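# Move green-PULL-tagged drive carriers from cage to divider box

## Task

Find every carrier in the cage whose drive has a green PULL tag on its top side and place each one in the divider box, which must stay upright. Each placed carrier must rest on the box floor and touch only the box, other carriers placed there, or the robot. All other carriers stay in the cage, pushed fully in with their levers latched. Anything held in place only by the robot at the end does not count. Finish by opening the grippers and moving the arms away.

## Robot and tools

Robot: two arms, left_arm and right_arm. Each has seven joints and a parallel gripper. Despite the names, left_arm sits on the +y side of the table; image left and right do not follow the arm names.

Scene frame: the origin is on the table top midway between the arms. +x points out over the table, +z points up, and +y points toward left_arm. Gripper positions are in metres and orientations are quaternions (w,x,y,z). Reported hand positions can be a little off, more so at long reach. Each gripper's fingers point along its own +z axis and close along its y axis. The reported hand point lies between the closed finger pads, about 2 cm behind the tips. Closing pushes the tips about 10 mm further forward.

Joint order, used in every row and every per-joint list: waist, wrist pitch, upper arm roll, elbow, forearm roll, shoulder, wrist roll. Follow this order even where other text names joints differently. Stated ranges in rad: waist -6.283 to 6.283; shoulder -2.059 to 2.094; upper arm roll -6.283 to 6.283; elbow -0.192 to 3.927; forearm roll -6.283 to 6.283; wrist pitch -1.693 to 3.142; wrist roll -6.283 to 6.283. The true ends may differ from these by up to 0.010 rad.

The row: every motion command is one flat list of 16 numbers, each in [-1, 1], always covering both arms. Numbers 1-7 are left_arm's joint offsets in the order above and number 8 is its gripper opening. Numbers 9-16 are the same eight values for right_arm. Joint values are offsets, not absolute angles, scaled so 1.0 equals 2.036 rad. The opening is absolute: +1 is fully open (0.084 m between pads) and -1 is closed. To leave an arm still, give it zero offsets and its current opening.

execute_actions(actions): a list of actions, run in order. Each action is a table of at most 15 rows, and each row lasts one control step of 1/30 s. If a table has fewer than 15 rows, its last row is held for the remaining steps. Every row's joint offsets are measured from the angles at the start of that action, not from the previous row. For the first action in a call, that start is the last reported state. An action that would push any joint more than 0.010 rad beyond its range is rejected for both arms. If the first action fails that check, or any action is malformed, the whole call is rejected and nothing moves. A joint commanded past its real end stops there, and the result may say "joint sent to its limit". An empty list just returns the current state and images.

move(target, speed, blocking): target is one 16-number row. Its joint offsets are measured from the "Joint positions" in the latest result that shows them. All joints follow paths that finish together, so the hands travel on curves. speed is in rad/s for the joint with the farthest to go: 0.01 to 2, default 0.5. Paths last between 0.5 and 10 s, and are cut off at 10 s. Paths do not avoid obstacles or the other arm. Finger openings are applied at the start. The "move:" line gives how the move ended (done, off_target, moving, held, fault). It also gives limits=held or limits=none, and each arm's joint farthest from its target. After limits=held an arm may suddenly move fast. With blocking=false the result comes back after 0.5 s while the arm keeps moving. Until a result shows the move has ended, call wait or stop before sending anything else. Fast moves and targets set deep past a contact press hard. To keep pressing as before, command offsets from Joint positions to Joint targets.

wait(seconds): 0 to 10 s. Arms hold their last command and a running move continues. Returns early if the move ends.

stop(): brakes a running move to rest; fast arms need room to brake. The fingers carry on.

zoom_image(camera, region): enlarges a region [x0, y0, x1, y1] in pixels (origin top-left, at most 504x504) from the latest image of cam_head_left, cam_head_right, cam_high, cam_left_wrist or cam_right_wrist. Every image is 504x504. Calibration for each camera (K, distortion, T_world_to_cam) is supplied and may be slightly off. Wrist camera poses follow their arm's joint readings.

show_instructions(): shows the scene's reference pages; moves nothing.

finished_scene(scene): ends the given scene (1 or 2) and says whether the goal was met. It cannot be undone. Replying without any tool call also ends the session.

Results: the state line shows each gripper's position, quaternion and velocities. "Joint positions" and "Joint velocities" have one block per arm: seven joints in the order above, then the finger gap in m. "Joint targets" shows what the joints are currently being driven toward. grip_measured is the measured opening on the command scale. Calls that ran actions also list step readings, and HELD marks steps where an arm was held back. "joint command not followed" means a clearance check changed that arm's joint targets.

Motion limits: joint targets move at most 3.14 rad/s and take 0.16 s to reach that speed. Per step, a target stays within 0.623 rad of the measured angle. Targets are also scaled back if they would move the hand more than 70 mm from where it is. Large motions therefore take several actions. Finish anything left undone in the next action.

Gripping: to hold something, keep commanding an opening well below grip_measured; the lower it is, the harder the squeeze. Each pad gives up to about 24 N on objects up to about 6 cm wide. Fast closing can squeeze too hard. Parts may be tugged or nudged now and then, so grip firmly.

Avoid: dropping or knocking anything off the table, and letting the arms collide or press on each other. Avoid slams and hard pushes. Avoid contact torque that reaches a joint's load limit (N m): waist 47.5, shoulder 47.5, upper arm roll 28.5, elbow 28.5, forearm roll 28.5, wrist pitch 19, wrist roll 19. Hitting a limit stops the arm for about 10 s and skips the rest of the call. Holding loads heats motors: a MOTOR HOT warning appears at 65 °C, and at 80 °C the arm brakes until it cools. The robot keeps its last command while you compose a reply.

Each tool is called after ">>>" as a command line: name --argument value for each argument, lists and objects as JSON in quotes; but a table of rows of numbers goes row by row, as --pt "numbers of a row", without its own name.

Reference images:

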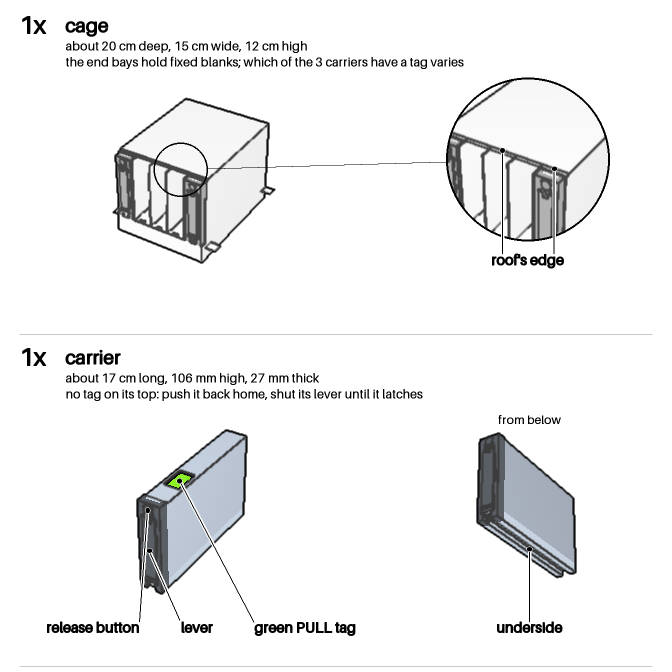

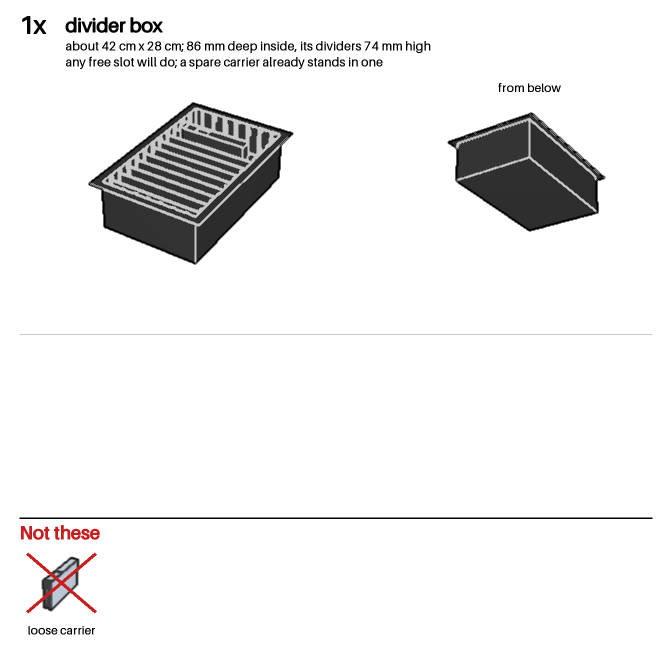

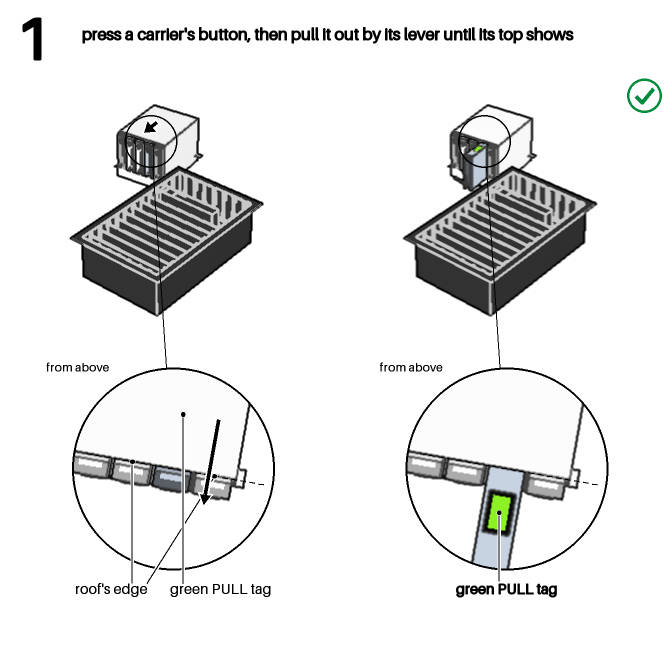

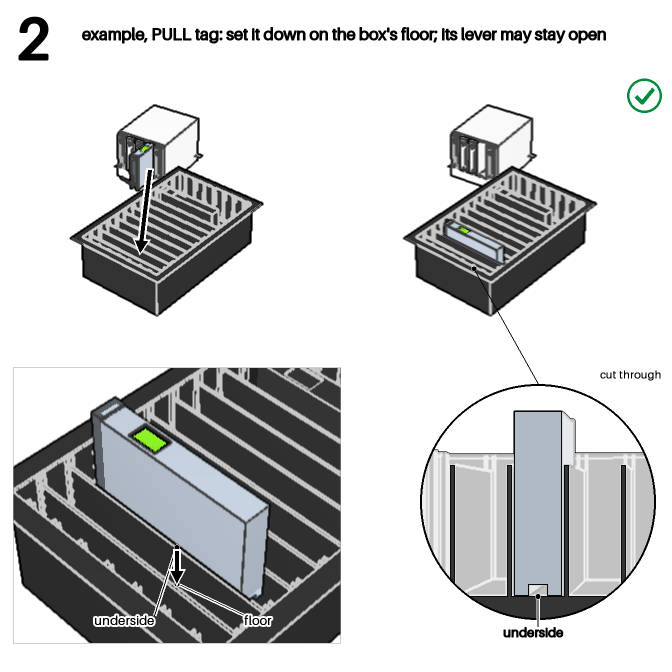

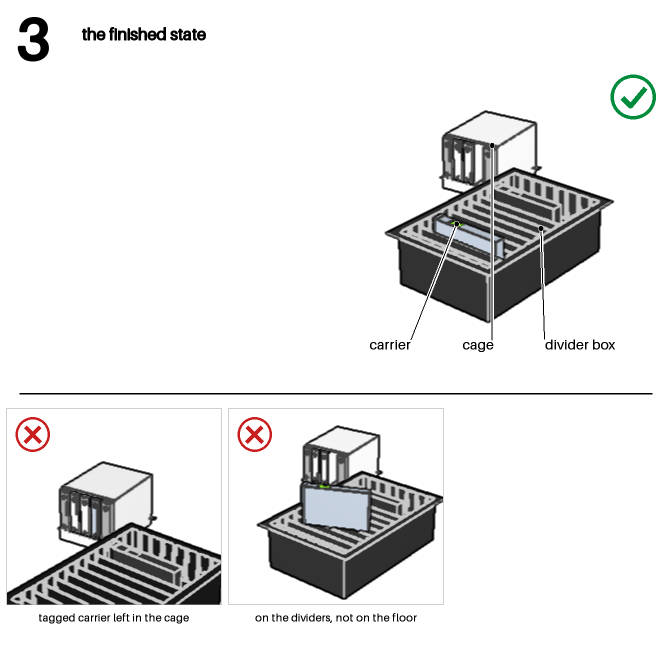

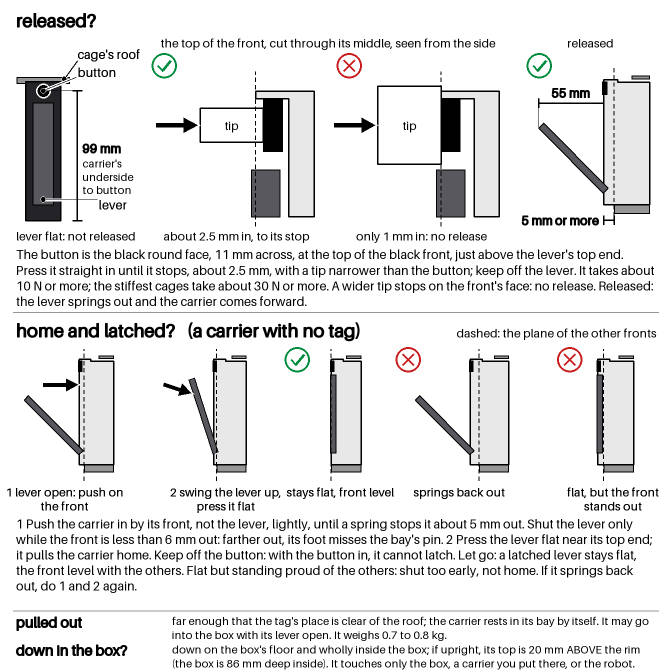

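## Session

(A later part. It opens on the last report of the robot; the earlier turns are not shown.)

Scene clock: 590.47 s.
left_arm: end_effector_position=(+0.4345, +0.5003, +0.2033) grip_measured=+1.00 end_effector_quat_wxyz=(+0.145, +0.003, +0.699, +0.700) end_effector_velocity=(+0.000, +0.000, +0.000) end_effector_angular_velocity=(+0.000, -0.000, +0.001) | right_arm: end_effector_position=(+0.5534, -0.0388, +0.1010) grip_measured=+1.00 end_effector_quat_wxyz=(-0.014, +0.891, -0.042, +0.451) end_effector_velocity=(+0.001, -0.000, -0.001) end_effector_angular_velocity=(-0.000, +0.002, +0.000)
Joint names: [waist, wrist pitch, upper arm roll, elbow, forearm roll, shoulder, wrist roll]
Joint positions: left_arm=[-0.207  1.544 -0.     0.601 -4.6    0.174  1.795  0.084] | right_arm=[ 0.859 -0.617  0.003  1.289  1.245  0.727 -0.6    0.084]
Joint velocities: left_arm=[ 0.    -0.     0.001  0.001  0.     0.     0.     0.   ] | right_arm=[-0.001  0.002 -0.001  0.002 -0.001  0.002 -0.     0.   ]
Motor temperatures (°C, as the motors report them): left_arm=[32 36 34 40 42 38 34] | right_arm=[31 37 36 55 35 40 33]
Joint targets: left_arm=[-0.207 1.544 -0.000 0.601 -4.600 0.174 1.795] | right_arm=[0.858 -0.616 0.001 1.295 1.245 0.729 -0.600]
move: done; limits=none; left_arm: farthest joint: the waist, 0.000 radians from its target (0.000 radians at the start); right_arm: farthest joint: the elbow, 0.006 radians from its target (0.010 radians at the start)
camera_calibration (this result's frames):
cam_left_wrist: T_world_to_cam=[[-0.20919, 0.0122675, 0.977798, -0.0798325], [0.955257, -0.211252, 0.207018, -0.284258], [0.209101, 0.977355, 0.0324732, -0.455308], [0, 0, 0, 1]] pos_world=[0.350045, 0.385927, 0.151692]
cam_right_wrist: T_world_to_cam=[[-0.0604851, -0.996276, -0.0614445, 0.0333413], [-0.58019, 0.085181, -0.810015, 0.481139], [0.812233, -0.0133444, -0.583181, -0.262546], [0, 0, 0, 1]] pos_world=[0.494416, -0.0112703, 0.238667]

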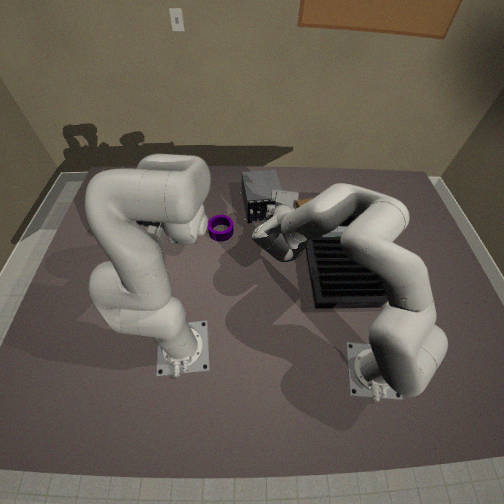

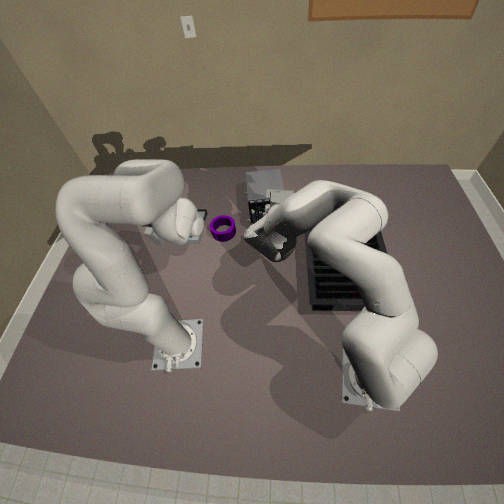

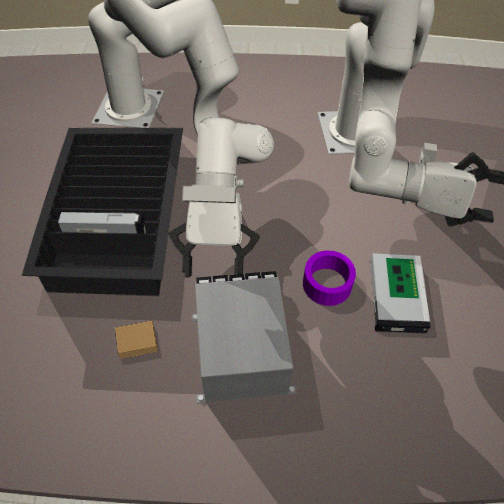

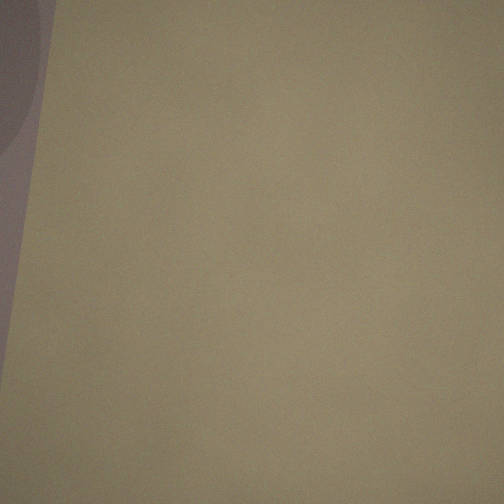

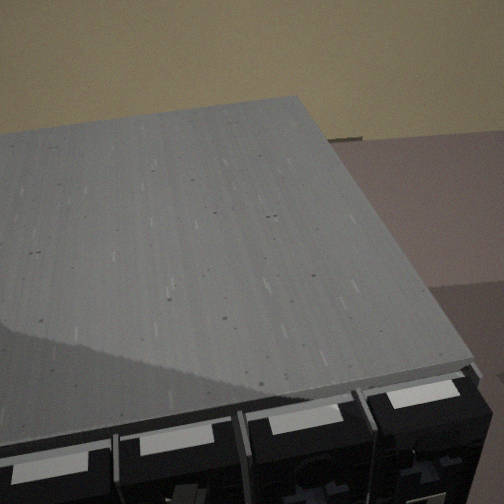

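>>> move --target '[0,0,0,0,0,0,0,1, -0.0010,0.0005,-0.001,0.0050,0,0.0020,0,1]' --speed 0.02

>>> zoom_image --camera "cam_right_wrist" --region '[100, 380, 300, 504]'

Scene clock: 597.53 s.
left_arm: end_effector_position=(+0.4345, +0.5003, +0.2033) grip_measured=+1.00 end_effector_quat_wxyz=(+0.145, +0.003, +0.699, +0.700) end_effector_velocity=(-0.001, +0.001, -0.000) end_effector_angular_velocity=(+0.002, +0.002, +0.003) | right_arm: end_effector_position=(+0.5552, -0.0392, +0.0980) grip_measured=+1.00 end_effector_quat_wxyz=(-0.014, +0.892, -0.042, +0.449) end_effector_velocity=(+0.000, -0.003, +0.002) end_effector_angular_velocity=(-0.001, -0.005, -0.009)
Joint names: [waist, wrist pitch, upper arm roll, elbow, forearm roll, shoulder, wrist roll]
Joint positions: left_arm=[-0.207  1.544 -0.     0.601 -4.6    0.174  1.795  0.084] | right_arm=[ 0.857 -0.611  0.001  1.297  1.244  0.736 -0.601  0.084]
Joint velocities: left_arm=[ 0.     0.001  0.002 -0.002  0.    -0.     0.     0.   ] | right_arm=[-0.004 -0.008  0.003 -0.002  0.005 -0.003 -0.002  0.   ]
Motor temperatures (°C, as the motors report them): left_arm=[32 36 34 40 42 38 34] | right_arm=[31 37 38 59 35 40 33]
Joint targets: left_arm=[-0.207 1.544 -0.000 0.601 -4.600 0.174 1.795] | right_arm=[0.857 -0.616 0.000 1.299 1.245 0.732 -0.600]
move: done; limits=none; left_arm: farthest joint: the waist, 0.000 radians from its target (0.000 radians at the start); right_arm: farthest joint: the shoulder, 0.005 radians from its target (0.002 radians at the start)
camera_calibration (this result's frames):
cam_left_wrist: T_world_to_cam=[[-0.20919, 0.0122676, 0.977798, -0.0798325], [0.955257, -0.211252, 0.207018, -0.284258], [0.209101, 0.977355, 0.0324731, -0.455308], [0, 0, 0, 1]] pos_world=[0.350045, 0.385927, 0.151692]
cam_right_wrist: T_world_to_cam=[[-0.0605081, -0.996283, -0.0613107, 0.0328508], [-0.583213, 0.0851351, -0.807846, 0.48129], [0.810062, -0.013124, -0.586197, -0.26423], [0, 0, 0, 1]] pos_world=[0.496725, -0.0117138, 0.235932]

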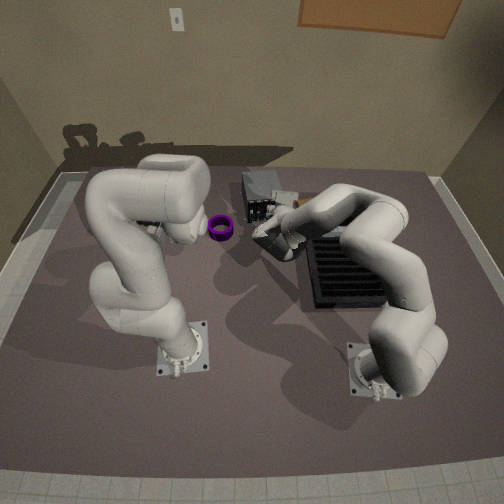

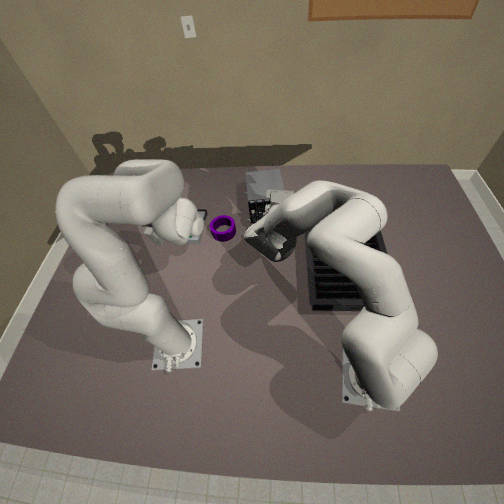

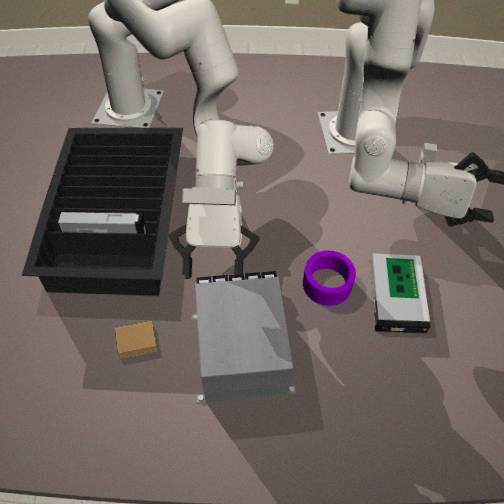

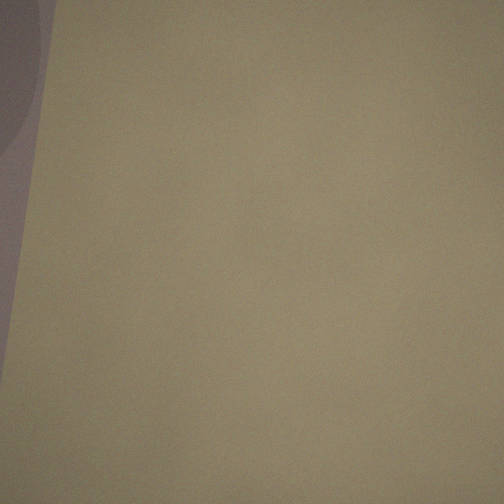

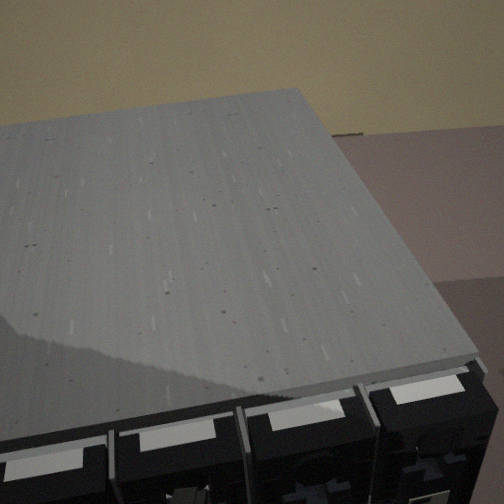

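Region (100, 380, 300, 504) of cam_right_wrist's 504x504 image, scaled by 2.520, with more detail than that image has; it fills the top 312 rows of this view, and the rest is white.

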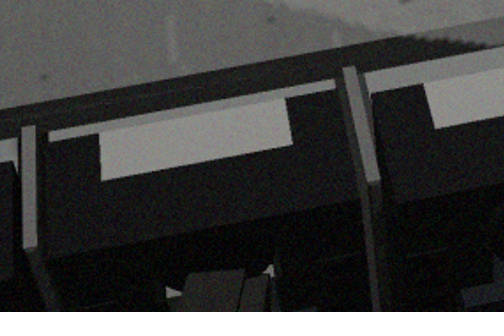

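>>> move --target '[0,0,0,0,0,0,0,1, 0.0053,-0.0025,0,-0.0177,0,-0.0136,0,1]' --speed 0.08

>>> zoom_image --camera "cam_right_wrist" --region '[60, 340, 320, 504]'

Scene clock: 602.97 s.
left_arm: end_effector_position=(+0.4345, +0.5003, +0.2033) grip_measured=+1.00 end_effector_quat_wxyz=(+0.145, +0.003, +0.699, +0.700) end_effector_velocity=(-0.000, +0.000, -0.000) end_effector_angular_velocity=(-0.001, -0.000, +0.000) | right_arm: end_effector_position=(+0.5485, -0.0402, +0.1052) grip_measured=+1.00 end_effector_quat_wxyz=(-0.012, +0.892, -0.038, +0.451) end_effector_velocity=(-0.004, +0.002, -0.004) end_effector_angular_velocity=(-0.003, +0.007, +0.004)
Joint names: [waist, wrist pitch, upper arm roll, elbow, forearm roll, shoulder, wrist roll]
Joint positions: left_arm=[-0.207  1.544 -0.     0.601 -4.6    0.174  1.795  0.084] | right_arm=[ 0.866 -0.618 -0.001  1.263  1.244  0.706 -0.6    0.084]
Joint velocities: left_arm=[ 0.001 -0.001  0.    -0.     0.     0.001 -0.001  0.   ] | right_arm=[ 0.003 -0.     0.003 -0.006  0.002  0.001 -0.     0.   ]
Motor temperatures (°C, as the motors report them): left_arm=[32 36 34 40 42 38 34] | right_arm=[31 38 38 61 35 41 33]
Joint targets: left_arm=[-0.207 1.544 -0.000 0.601 -4.600 0.174 1.795] | right_arm=[0.867 -0.616 0.001 1.261 1.244 0.708 -0.601]
move: done; limits=none; left_arm: farthest joint: the waist, 0.000 radians from its target (0.000 radians at the start); right_arm: farthest joint: the waist, 0.002 radians from its target (0.011 radians at the start)
camera_calibration (this result's frames):
cam_left_wrist: T_world_to_cam=[[-0.20919, 0.0122676, 0.977798, -0.0798325], [0.955257, -0.211252, 0.207018, -0.284258], [0.209101, 0.977355, 0.0324731, -0.455308], [0, 0, 0, 1]] pos_world=[0.350045, 0.385927, 0.151692]
cam_right_wrist: T_world_to_cam=[[-0.055705, -0.996905, -0.0554698, 0.0286484], [-0.580562, 0.0775393, -0.810516, 0.481775], [0.812308, -0.0129461, -0.583084, -0.256146], [0, 0, 0, 1]] pos_world=[0.489366, -0.0121129, 0.24272]

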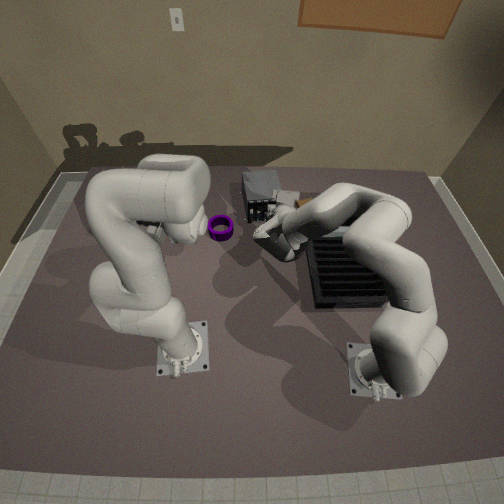

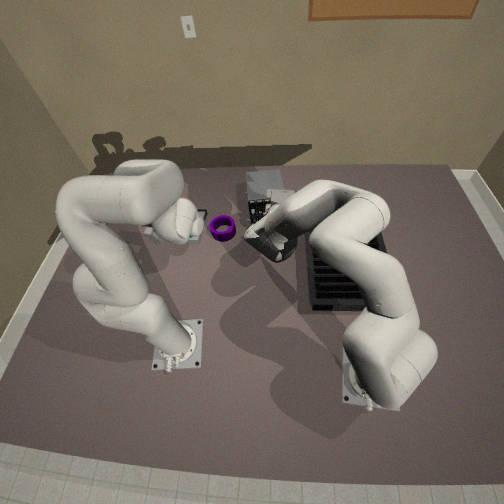

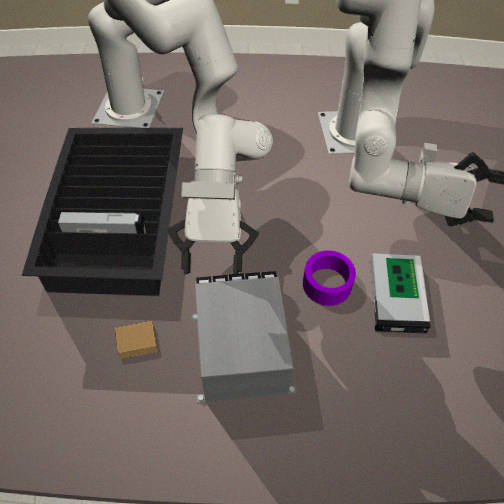

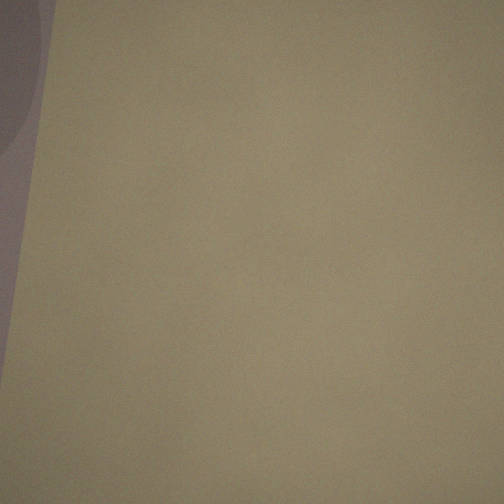

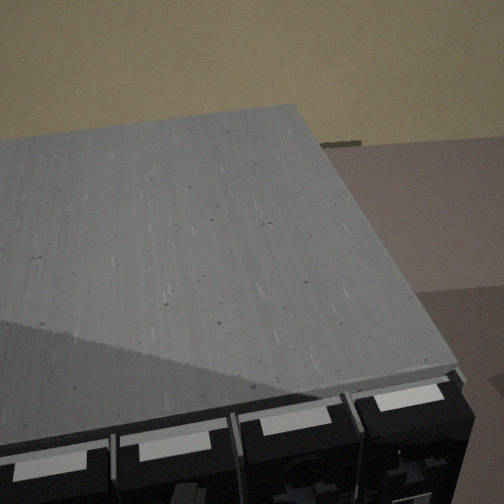

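Region (60, 340, 320, 504) of cam_right_wrist's 504x504 image, scaled by 1.938, with more detail than that image has; it fills the top 318 rows of this view, and the rest is white.

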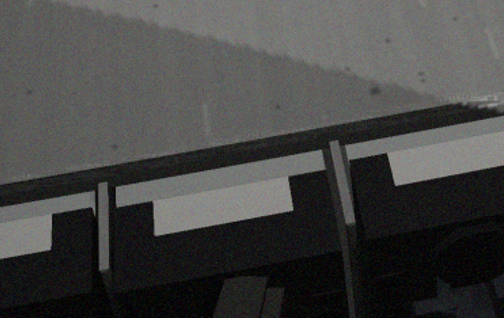

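>>> move --target '[0.0542,-0.0946,0,-0.1015,0.7279,-0.0265,0.3518,-1, 0,0,0,0,0,0,0,1]' --speed 1.0

Scene clock: 685.83 s.
left_arm: end_effector_position=(+0.5482, +0.2918, +0.1810) grip_measured=-1.00 end_effector_quat_wxyz=(+0.225, +0.655, +0.209, +0.691) end_effector_velocity=(-0.000, -0.001, -0.001) end_effector_angular_velocity=(+0.002, +0.002, -0.002) | right_arm: end_effector_position=(+0.5485, -0.0402, +0.1052) grip_measured=+1.00 end_effector_quat_wxyz=(-0.012, +0.892, -0.038, +0.451) end_effector_velocity=(-0.000, +0.000, -0.000) end_effector_angular_velocity=(-0.000, +0.001, +0.001)
Joint names: [waist, wrist pitch, upper arm roll, elbow, forearm roll, shoulder, wrist roll]
Joint positions: left_arm=[-0.097  1.352 -0.     0.394 -3.118  0.12   2.511  0.   ] | right_arm=[ 0.866 -0.618 -0.001  1.263  1.244  0.706 -0.6    0.084]
Joint velocities: left_arm=[ 0.001 -0.001 -0.001 -0.001  0.003 -0.     0.001  0.   ] | right_arm=[ 0.     0.001  0.    -0.     0.    -0.    -0.001  0.   ]
Motor temperatures (°C, as the motors report them): left_arm=[32 36 34 40 42 38 34] | right_arm=[31 37 35 51 35 40 33]
Joint targets: left_arm=[-0.097 1.352 -0.000 0.394 -3.118 0.120 2.511] | right_arm=[0.866 -0.618 -0.001 1.263 1.244 0.706 -0.600]
move: done; limits=none; left_arm: farthest joint: the waist, 0.000 radians from its target (0.110 radians at the start); right_arm: farthest joint: the waist, 0.000 radians from its target (0.001 radians at the start)
camera_calibration (this result's frames):
cam_left_wrist: T_world_to_cam=[[-0.0470058, -0.806037, 0.589995, 0.188351], [0.0355987, -0.591624, -0.805427, 0.366088], [0.99826, -0.0168567, 0.0565036, -0.421447], [0, 0, 0, 1]] pos_world=[0.416535, 0.361301, 0.207545]
cam_right_wrist: T_world_to_cam=[[-0.0557273, -0.996904, -0.0554749, 0.0286545], [-0.580531, 0.077556, -0.810536, 0.48178], [0.812329, -0.0129641, -0.583056, -0.25616], [0, 0, 0, 1]] pos_world=[0.489371, -0.01212, 0.242734]

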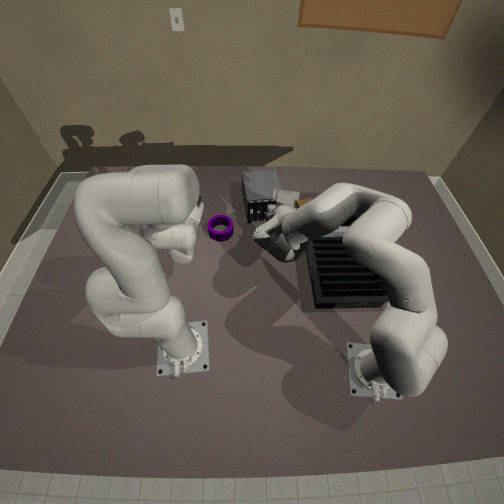

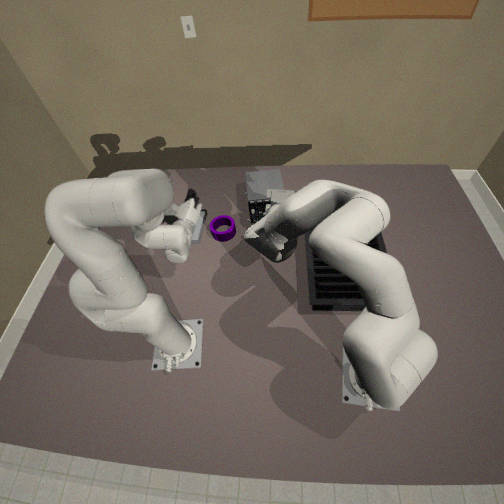

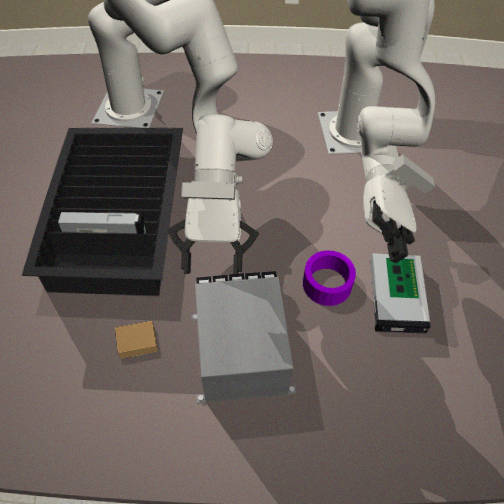

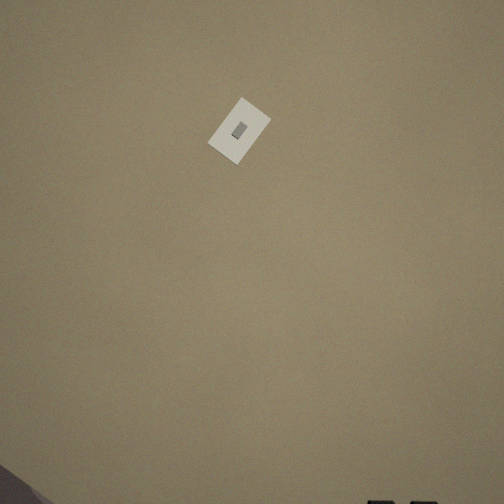

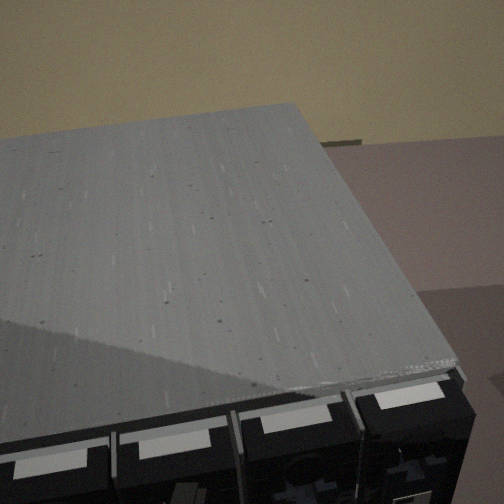

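>>> move --target '[0.0362,-0.0631,0,-0.0677,0.4853,-0.0177,0.2346,-1, 0,0,0,0,0,0,0,1]' --speed 0.9

Scene clock: 690.30 s.
left_arm: end_effector_position=(+0.4023, +0.1425, +0.0950) grip_measured=-1.00 end_effector_quat_wxyz=(+0.260, +0.716, -0.335, +0.555) end_effector_velocity=(-0.001, -0.001, -0.000) end_effector_angular_velocity=(+0.001, -0.002, -0.004) | right_arm: end_effector_position=(+0.5485, -0.0402, +0.1052) grip_measured=+1.00 end_effector_quat_wxyz=(-0.012, +0.892, -0.038, +0.451) end_effector_velocity=(+0.000, -0.001, +0.000) end_effector_angular_velocity=(-0.000, -0.001, -0.002)
Joint names: [waist, wrist pitch, upper arm roll, elbow, forearm roll, shoulder, wrist roll]
Joint positions: left_arm=[-0.023  1.223 -0.     0.256 -2.131  0.084  2.989  0.   ] | right_arm=[ 0.866 -0.618 -0.001  1.263  1.244  0.706 -0.6    0.084]
Joint velocities: left_arm=[-0.     0.001 -0.    -0.001  0.003 -0.     0.002  0.   ] | right_arm=[-0.    -0.001 -0.     0.001  0.001  0.    -0.     0.   ]
Motor temperatures (°C, as the motors report them): left_arm=[32 36 34 40 42 38 34] | right_arm=[31 37 35 52 35 41 33]
Joint targets: left_arm=[-0.023 1.223 -0.000 0.256 -2.130 0.084 2.989] | right_arm=[0.866 -0.618 -0.001 1.263 1.244 0.706 -0.600]
move: done; limits=none; left_arm: farthest joint: the forearm roll, 0.001 radians from its target (0.988 radians at the start); right_arm: farthest joint: the waist, 0.000 radians from its target (0.000 radians at the start)
camera_calibration (this result's frames):
cam_left_wrist: T_world_to_cam=[[-0.772086, -0.635395, 0.0125369, 0.434139], [-0.17116, 0.188902, -0.966965, 0.201003], [0.612036, -0.748725, -0.254602, 0.0157731], [0, 0, 0, 1]] pos_world=[0.359942, 0.249689, 0.192936]
cam_right_wrist: T_world_to_cam=[[-0.0557208, -0.996904, -0.0554726, 0.0286527], [-0.58054, 0.0775504, -0.81053, 0.481778], [0.812323, -0.0129593, -0.583064, -0.256156], [0, 0, 0, 1]] pos_world=[0.489369, -0.0121177, 0.242729]

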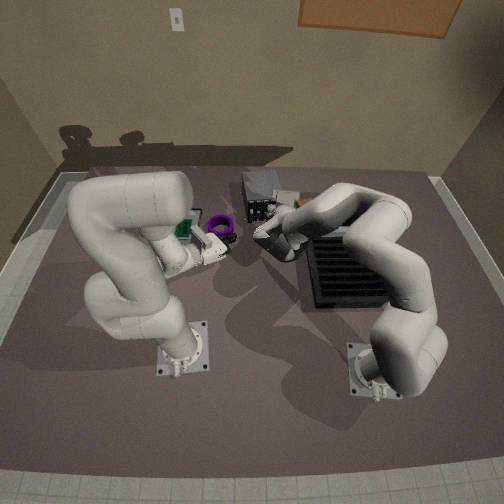

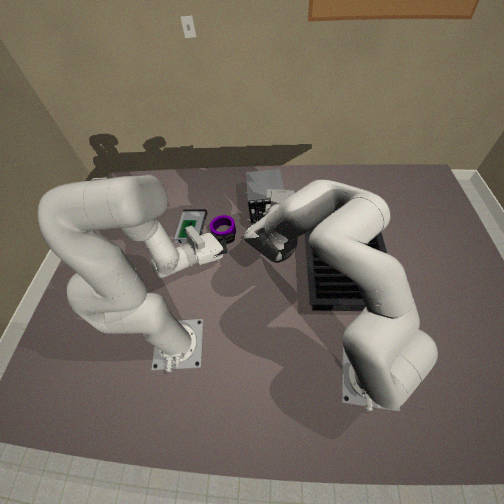

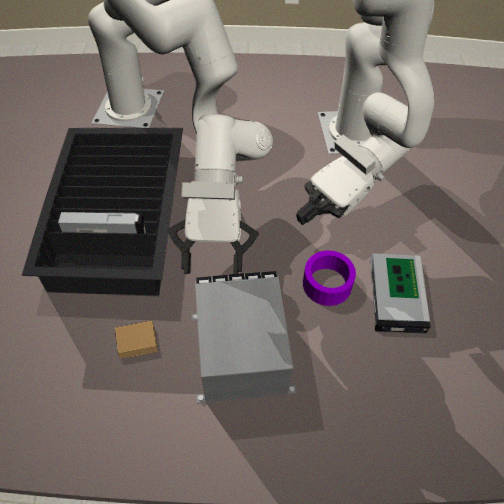

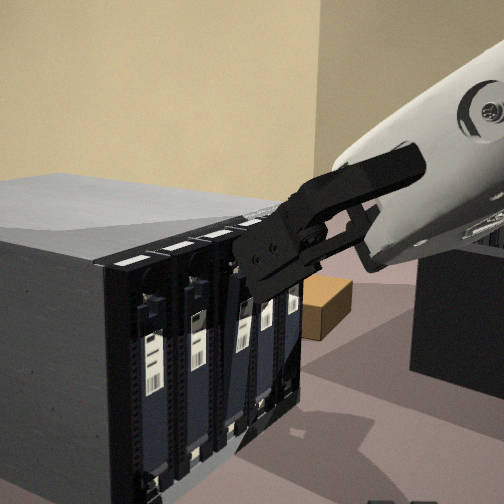

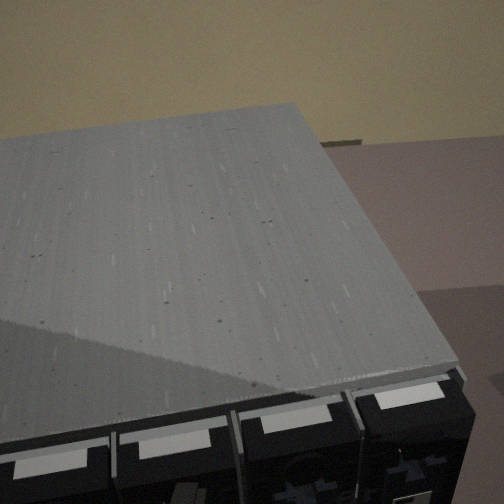

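>>> zoom_image --camera "cam_left_wrist" --region '[100, 180, 340, 420]'

Region (100, 180, 340, 420) of cam_left_wrist's 504x504 image, scaled by 2.100, with more detail than that image has.

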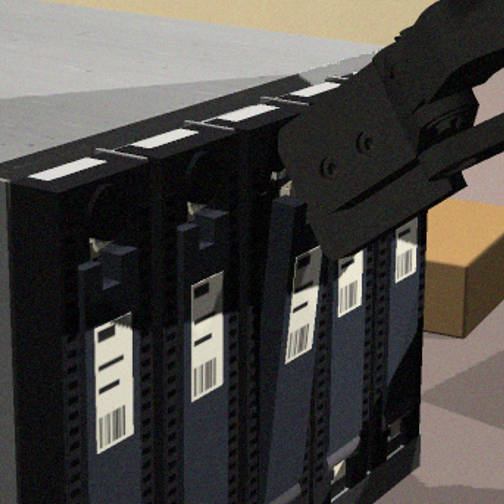

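>>> move --target '[0,0,0,0,0,0,0,-1, 0.0063,0,0,-0.0296,0,-0.0333,0,1]' --speed 0.25

Scene clock: 706.07 s.
left_arm: end_effector_position=(+0.4023, +0.1425, +0.0950) grip_measured=-1.00 end_effector_quat_wxyz=(+0.260, +0.716, -0.335, +0.555) end_effector_velocity=(-0.000, -0.000, -0.000) end_effector_angular_velocity=(+0.000, +0.001, -0.000) | right_arm: end_effector_position=(+0.5372, -0.0400, +0.1232) grip_measured=+1.00 end_effector_quat_wxyz=(-0.018, +0.890, -0.034, +0.453) end_effector_velocity=(-0.000, +0.000, +0.000) end_effector_angular_velocity=(+0.001, +0.001, +0.001)
Joint names: [waist, wrist pitch, upper arm roll, elbow, forearm roll, shoulder, wrist roll]
Joint positions: left_arm=[-0.023  1.223 -0.     0.256 -2.131  0.084  2.989  0.   ] | right_arm=[ 0.879 -0.618 -0.001  1.203  1.244  0.638 -0.6    0.084]
Joint velocities: left_arm=[-0.001 -0.001  0.    -0.     0.     0.    -0.001  0.   ] | right_arm=[-0.     0.001  0.001 -0.002 -0.001 -0.002  0.001 -0.   ]
Motor temperatures (°C, as the motors report them): left_arm=[32 36 34 39 42 38 34] | right_arm=[31 37 35 53 35 41 33]
Joint targets: left_arm=[-0.023 1.223 -0.000 0.256 -2.131 0.084 2.989] | right_arm=[0.879 -0.618 -0.001 1.203 1.244 0.638 -0.600]
move: done; limits=none; left_arm: farthest joint: the waist, 0.000 radians from its target (0.000 radians at the start); right_arm: farthest joint: the elbow, 0.001 radians from its target (0.061 radians at the start)
camera_calibration (this result's frames):
cam_left_wrist: T_world_to_cam=[[-0.772087, -0.635394, 0.0125372, 0.434138], [-0.17116, 0.188902, -0.966964, 0.201002], [0.612035, -0.748726, -0.254603, 0.0157737], [0, 0, 0, 1]] pos_world=[0.359942, 0.249689, 0.192935]
cam_right_wrist: T_world_to_cam=[[-0.0428077, -0.997231, -0.060803, 0.022928], [-0.577053, 0.0743601, -0.813314, 0.488144], [0.815584, 0.000270419, -0.578639, -0.238286], [0, 0, 0, 1]] pos_world=[0.477009, -0.0133695, 0.260527]

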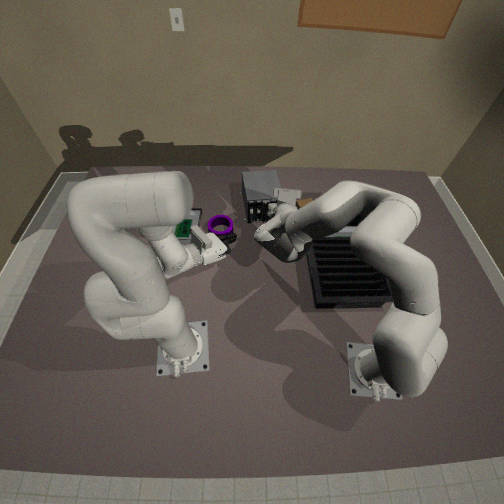

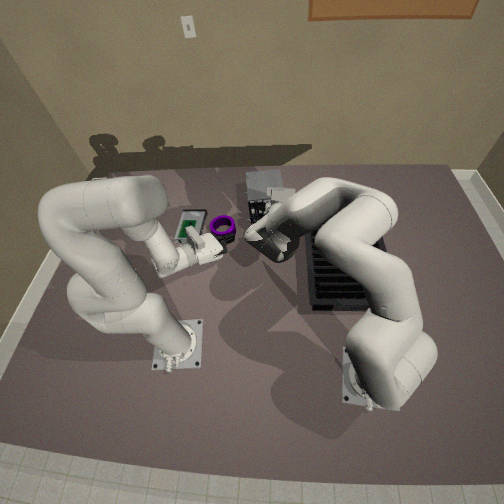

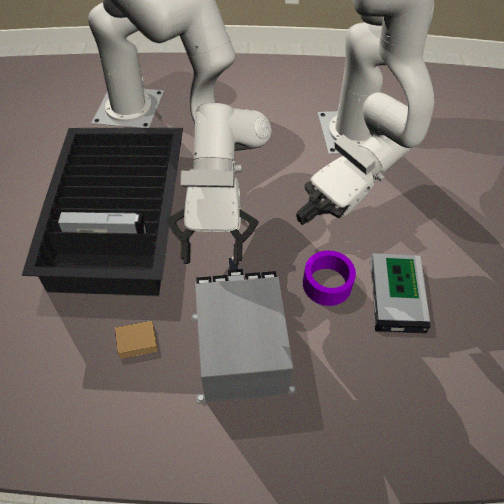

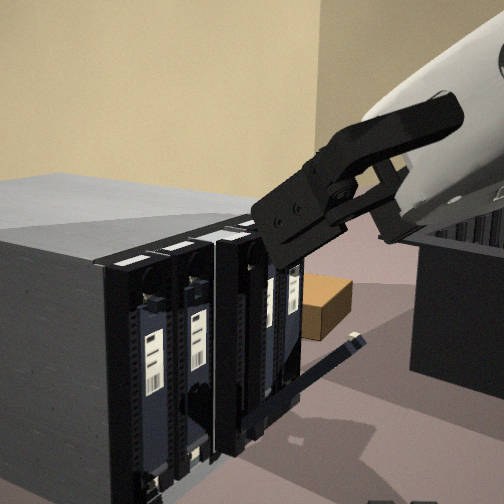

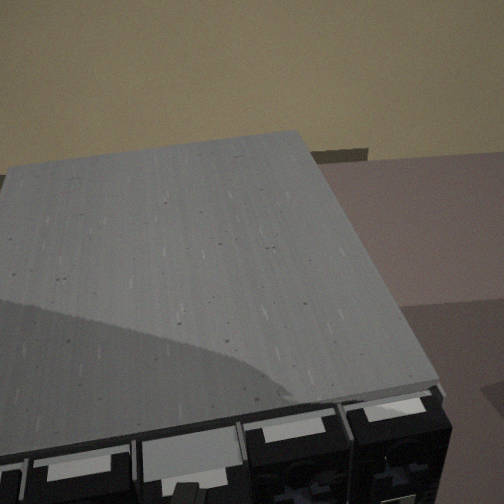

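>>> move --target '[0,0,0,0,0,0,0,-1, -0.0204,0,0,-0.0098,0,0.0005,0,1]' --speed 0.2

Scene clock: 724.87 s.
left_arm: end_effector_position=(+0.4023, +0.1425, +0.0950) grip_measured=-1.00 end_effector_quat_wxyz=(+0.260, +0.716, -0.335, +0.555) end_effector_velocity=(+0.000, -0.000, +0.000) end_effector_angular_velocity=(-0.002, -0.000, -0.000) | right_arm: end_effector_position=(+0.5423, -0.0684, +0.1149) grip_measured=+1.00 end_effector_quat_wxyz=(-0.002, +0.893, -0.049, +0.447) end_effector_velocity=(+0.000, -0.003, -0.001) end_effector_angular_velocity=(-0.001, +0.002, -0.006)
Joint names: [waist, wrist pitch, upper arm roll, elbow, forearm roll, shoulder, wrist roll]
Joint positions: left_arm=[-0.023  1.223 -0.     0.256 -2.131  0.084  2.989  0.   ] | right_arm=[ 0.838 -0.618 -0.001  1.184  1.244  0.639 -0.6    0.084]
Joint velocities: left_arm=[ 0.     0.001 -0.     0.    -0.     0.    -0.001  0.   ] | right_arm=[-0.004 -0.    -0.001 -0.003  0.002 -0.    -0.    -0.   ]
Motor temperatures (°C, as the motors report them): left_arm=[32 36 34 39 42 38 34] | right_arm=[31 37 35 52 35 41 33]
Joint targets: left_arm=[-0.023 1.223 -0.000 0.256 -2.131 0.084 2.989] | right_arm=[0.837 -0.618 -0.001 1.183 1.244 0.639 -0.600]
move: done; limits=none; left_arm: farthest joint: the waist, 0.000 radians from its target (0.000 radians at the start); right_arm: farthest joint: the elbow, 0.001 radians from its target (0.020 radians at the start)
camera_calibration (this result's frames):
cam_left_wrist: T_world_to_cam=[[-0.772086, -0.635394, 0.0125371, 0.434138], [-0.17116, 0.188902, -0.966964, 0.201002], [0.612035, -0.748726, -0.254603, 0.0157735], [0, 0, 0, 1]] pos_world=[0.359942, 0.249689, 0.192935]
cam_right_wrist: T_world_to_cam=[[-0.0842205, -0.995374, -0.046232, 0.0152222], [-0.586352, 0.0870192, -0.805369, 0.491484], [0.805666, -0.0407204, -0.590969, -0.243226], [0, 0, 0, 1]] pos_world=[0.485424, -0.0375211, 0.252791]

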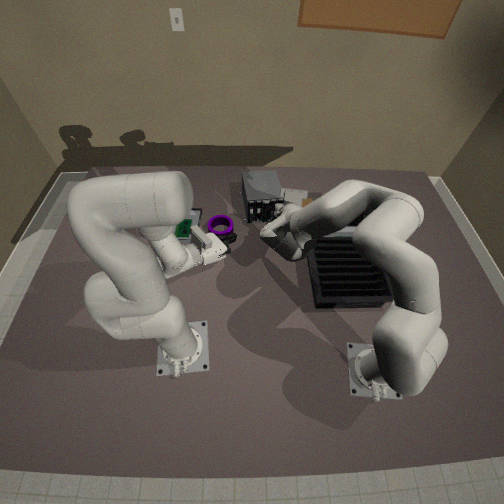

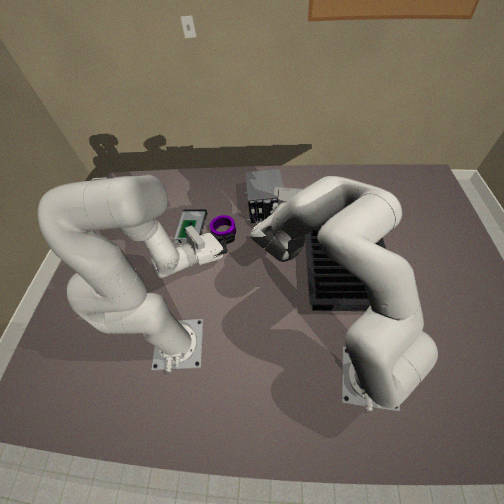

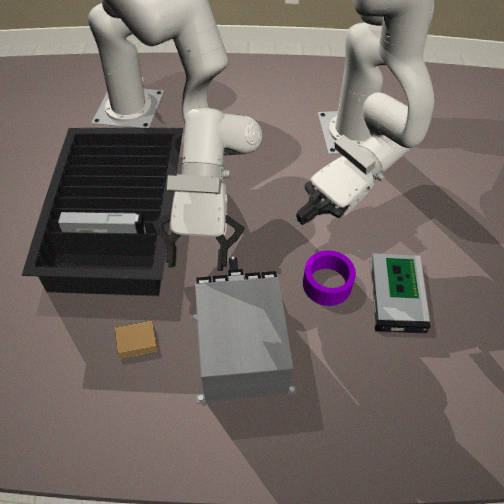

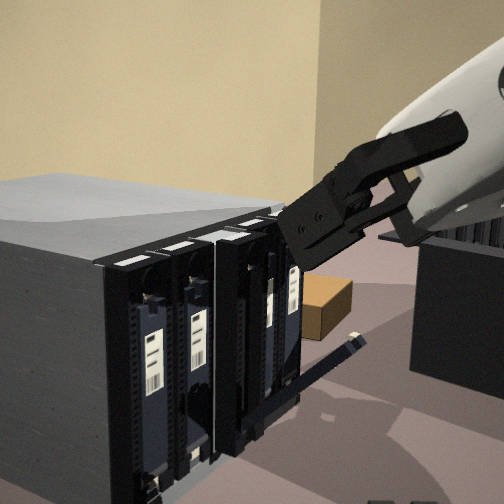

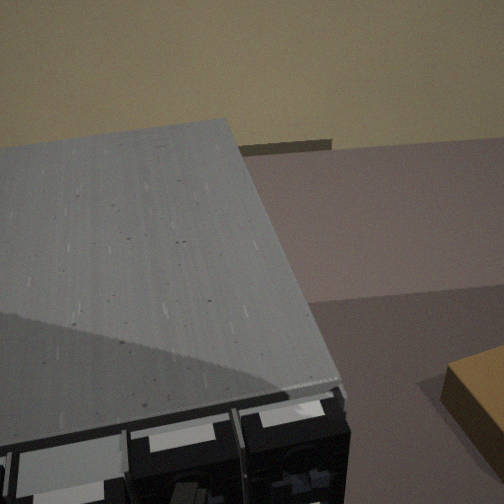

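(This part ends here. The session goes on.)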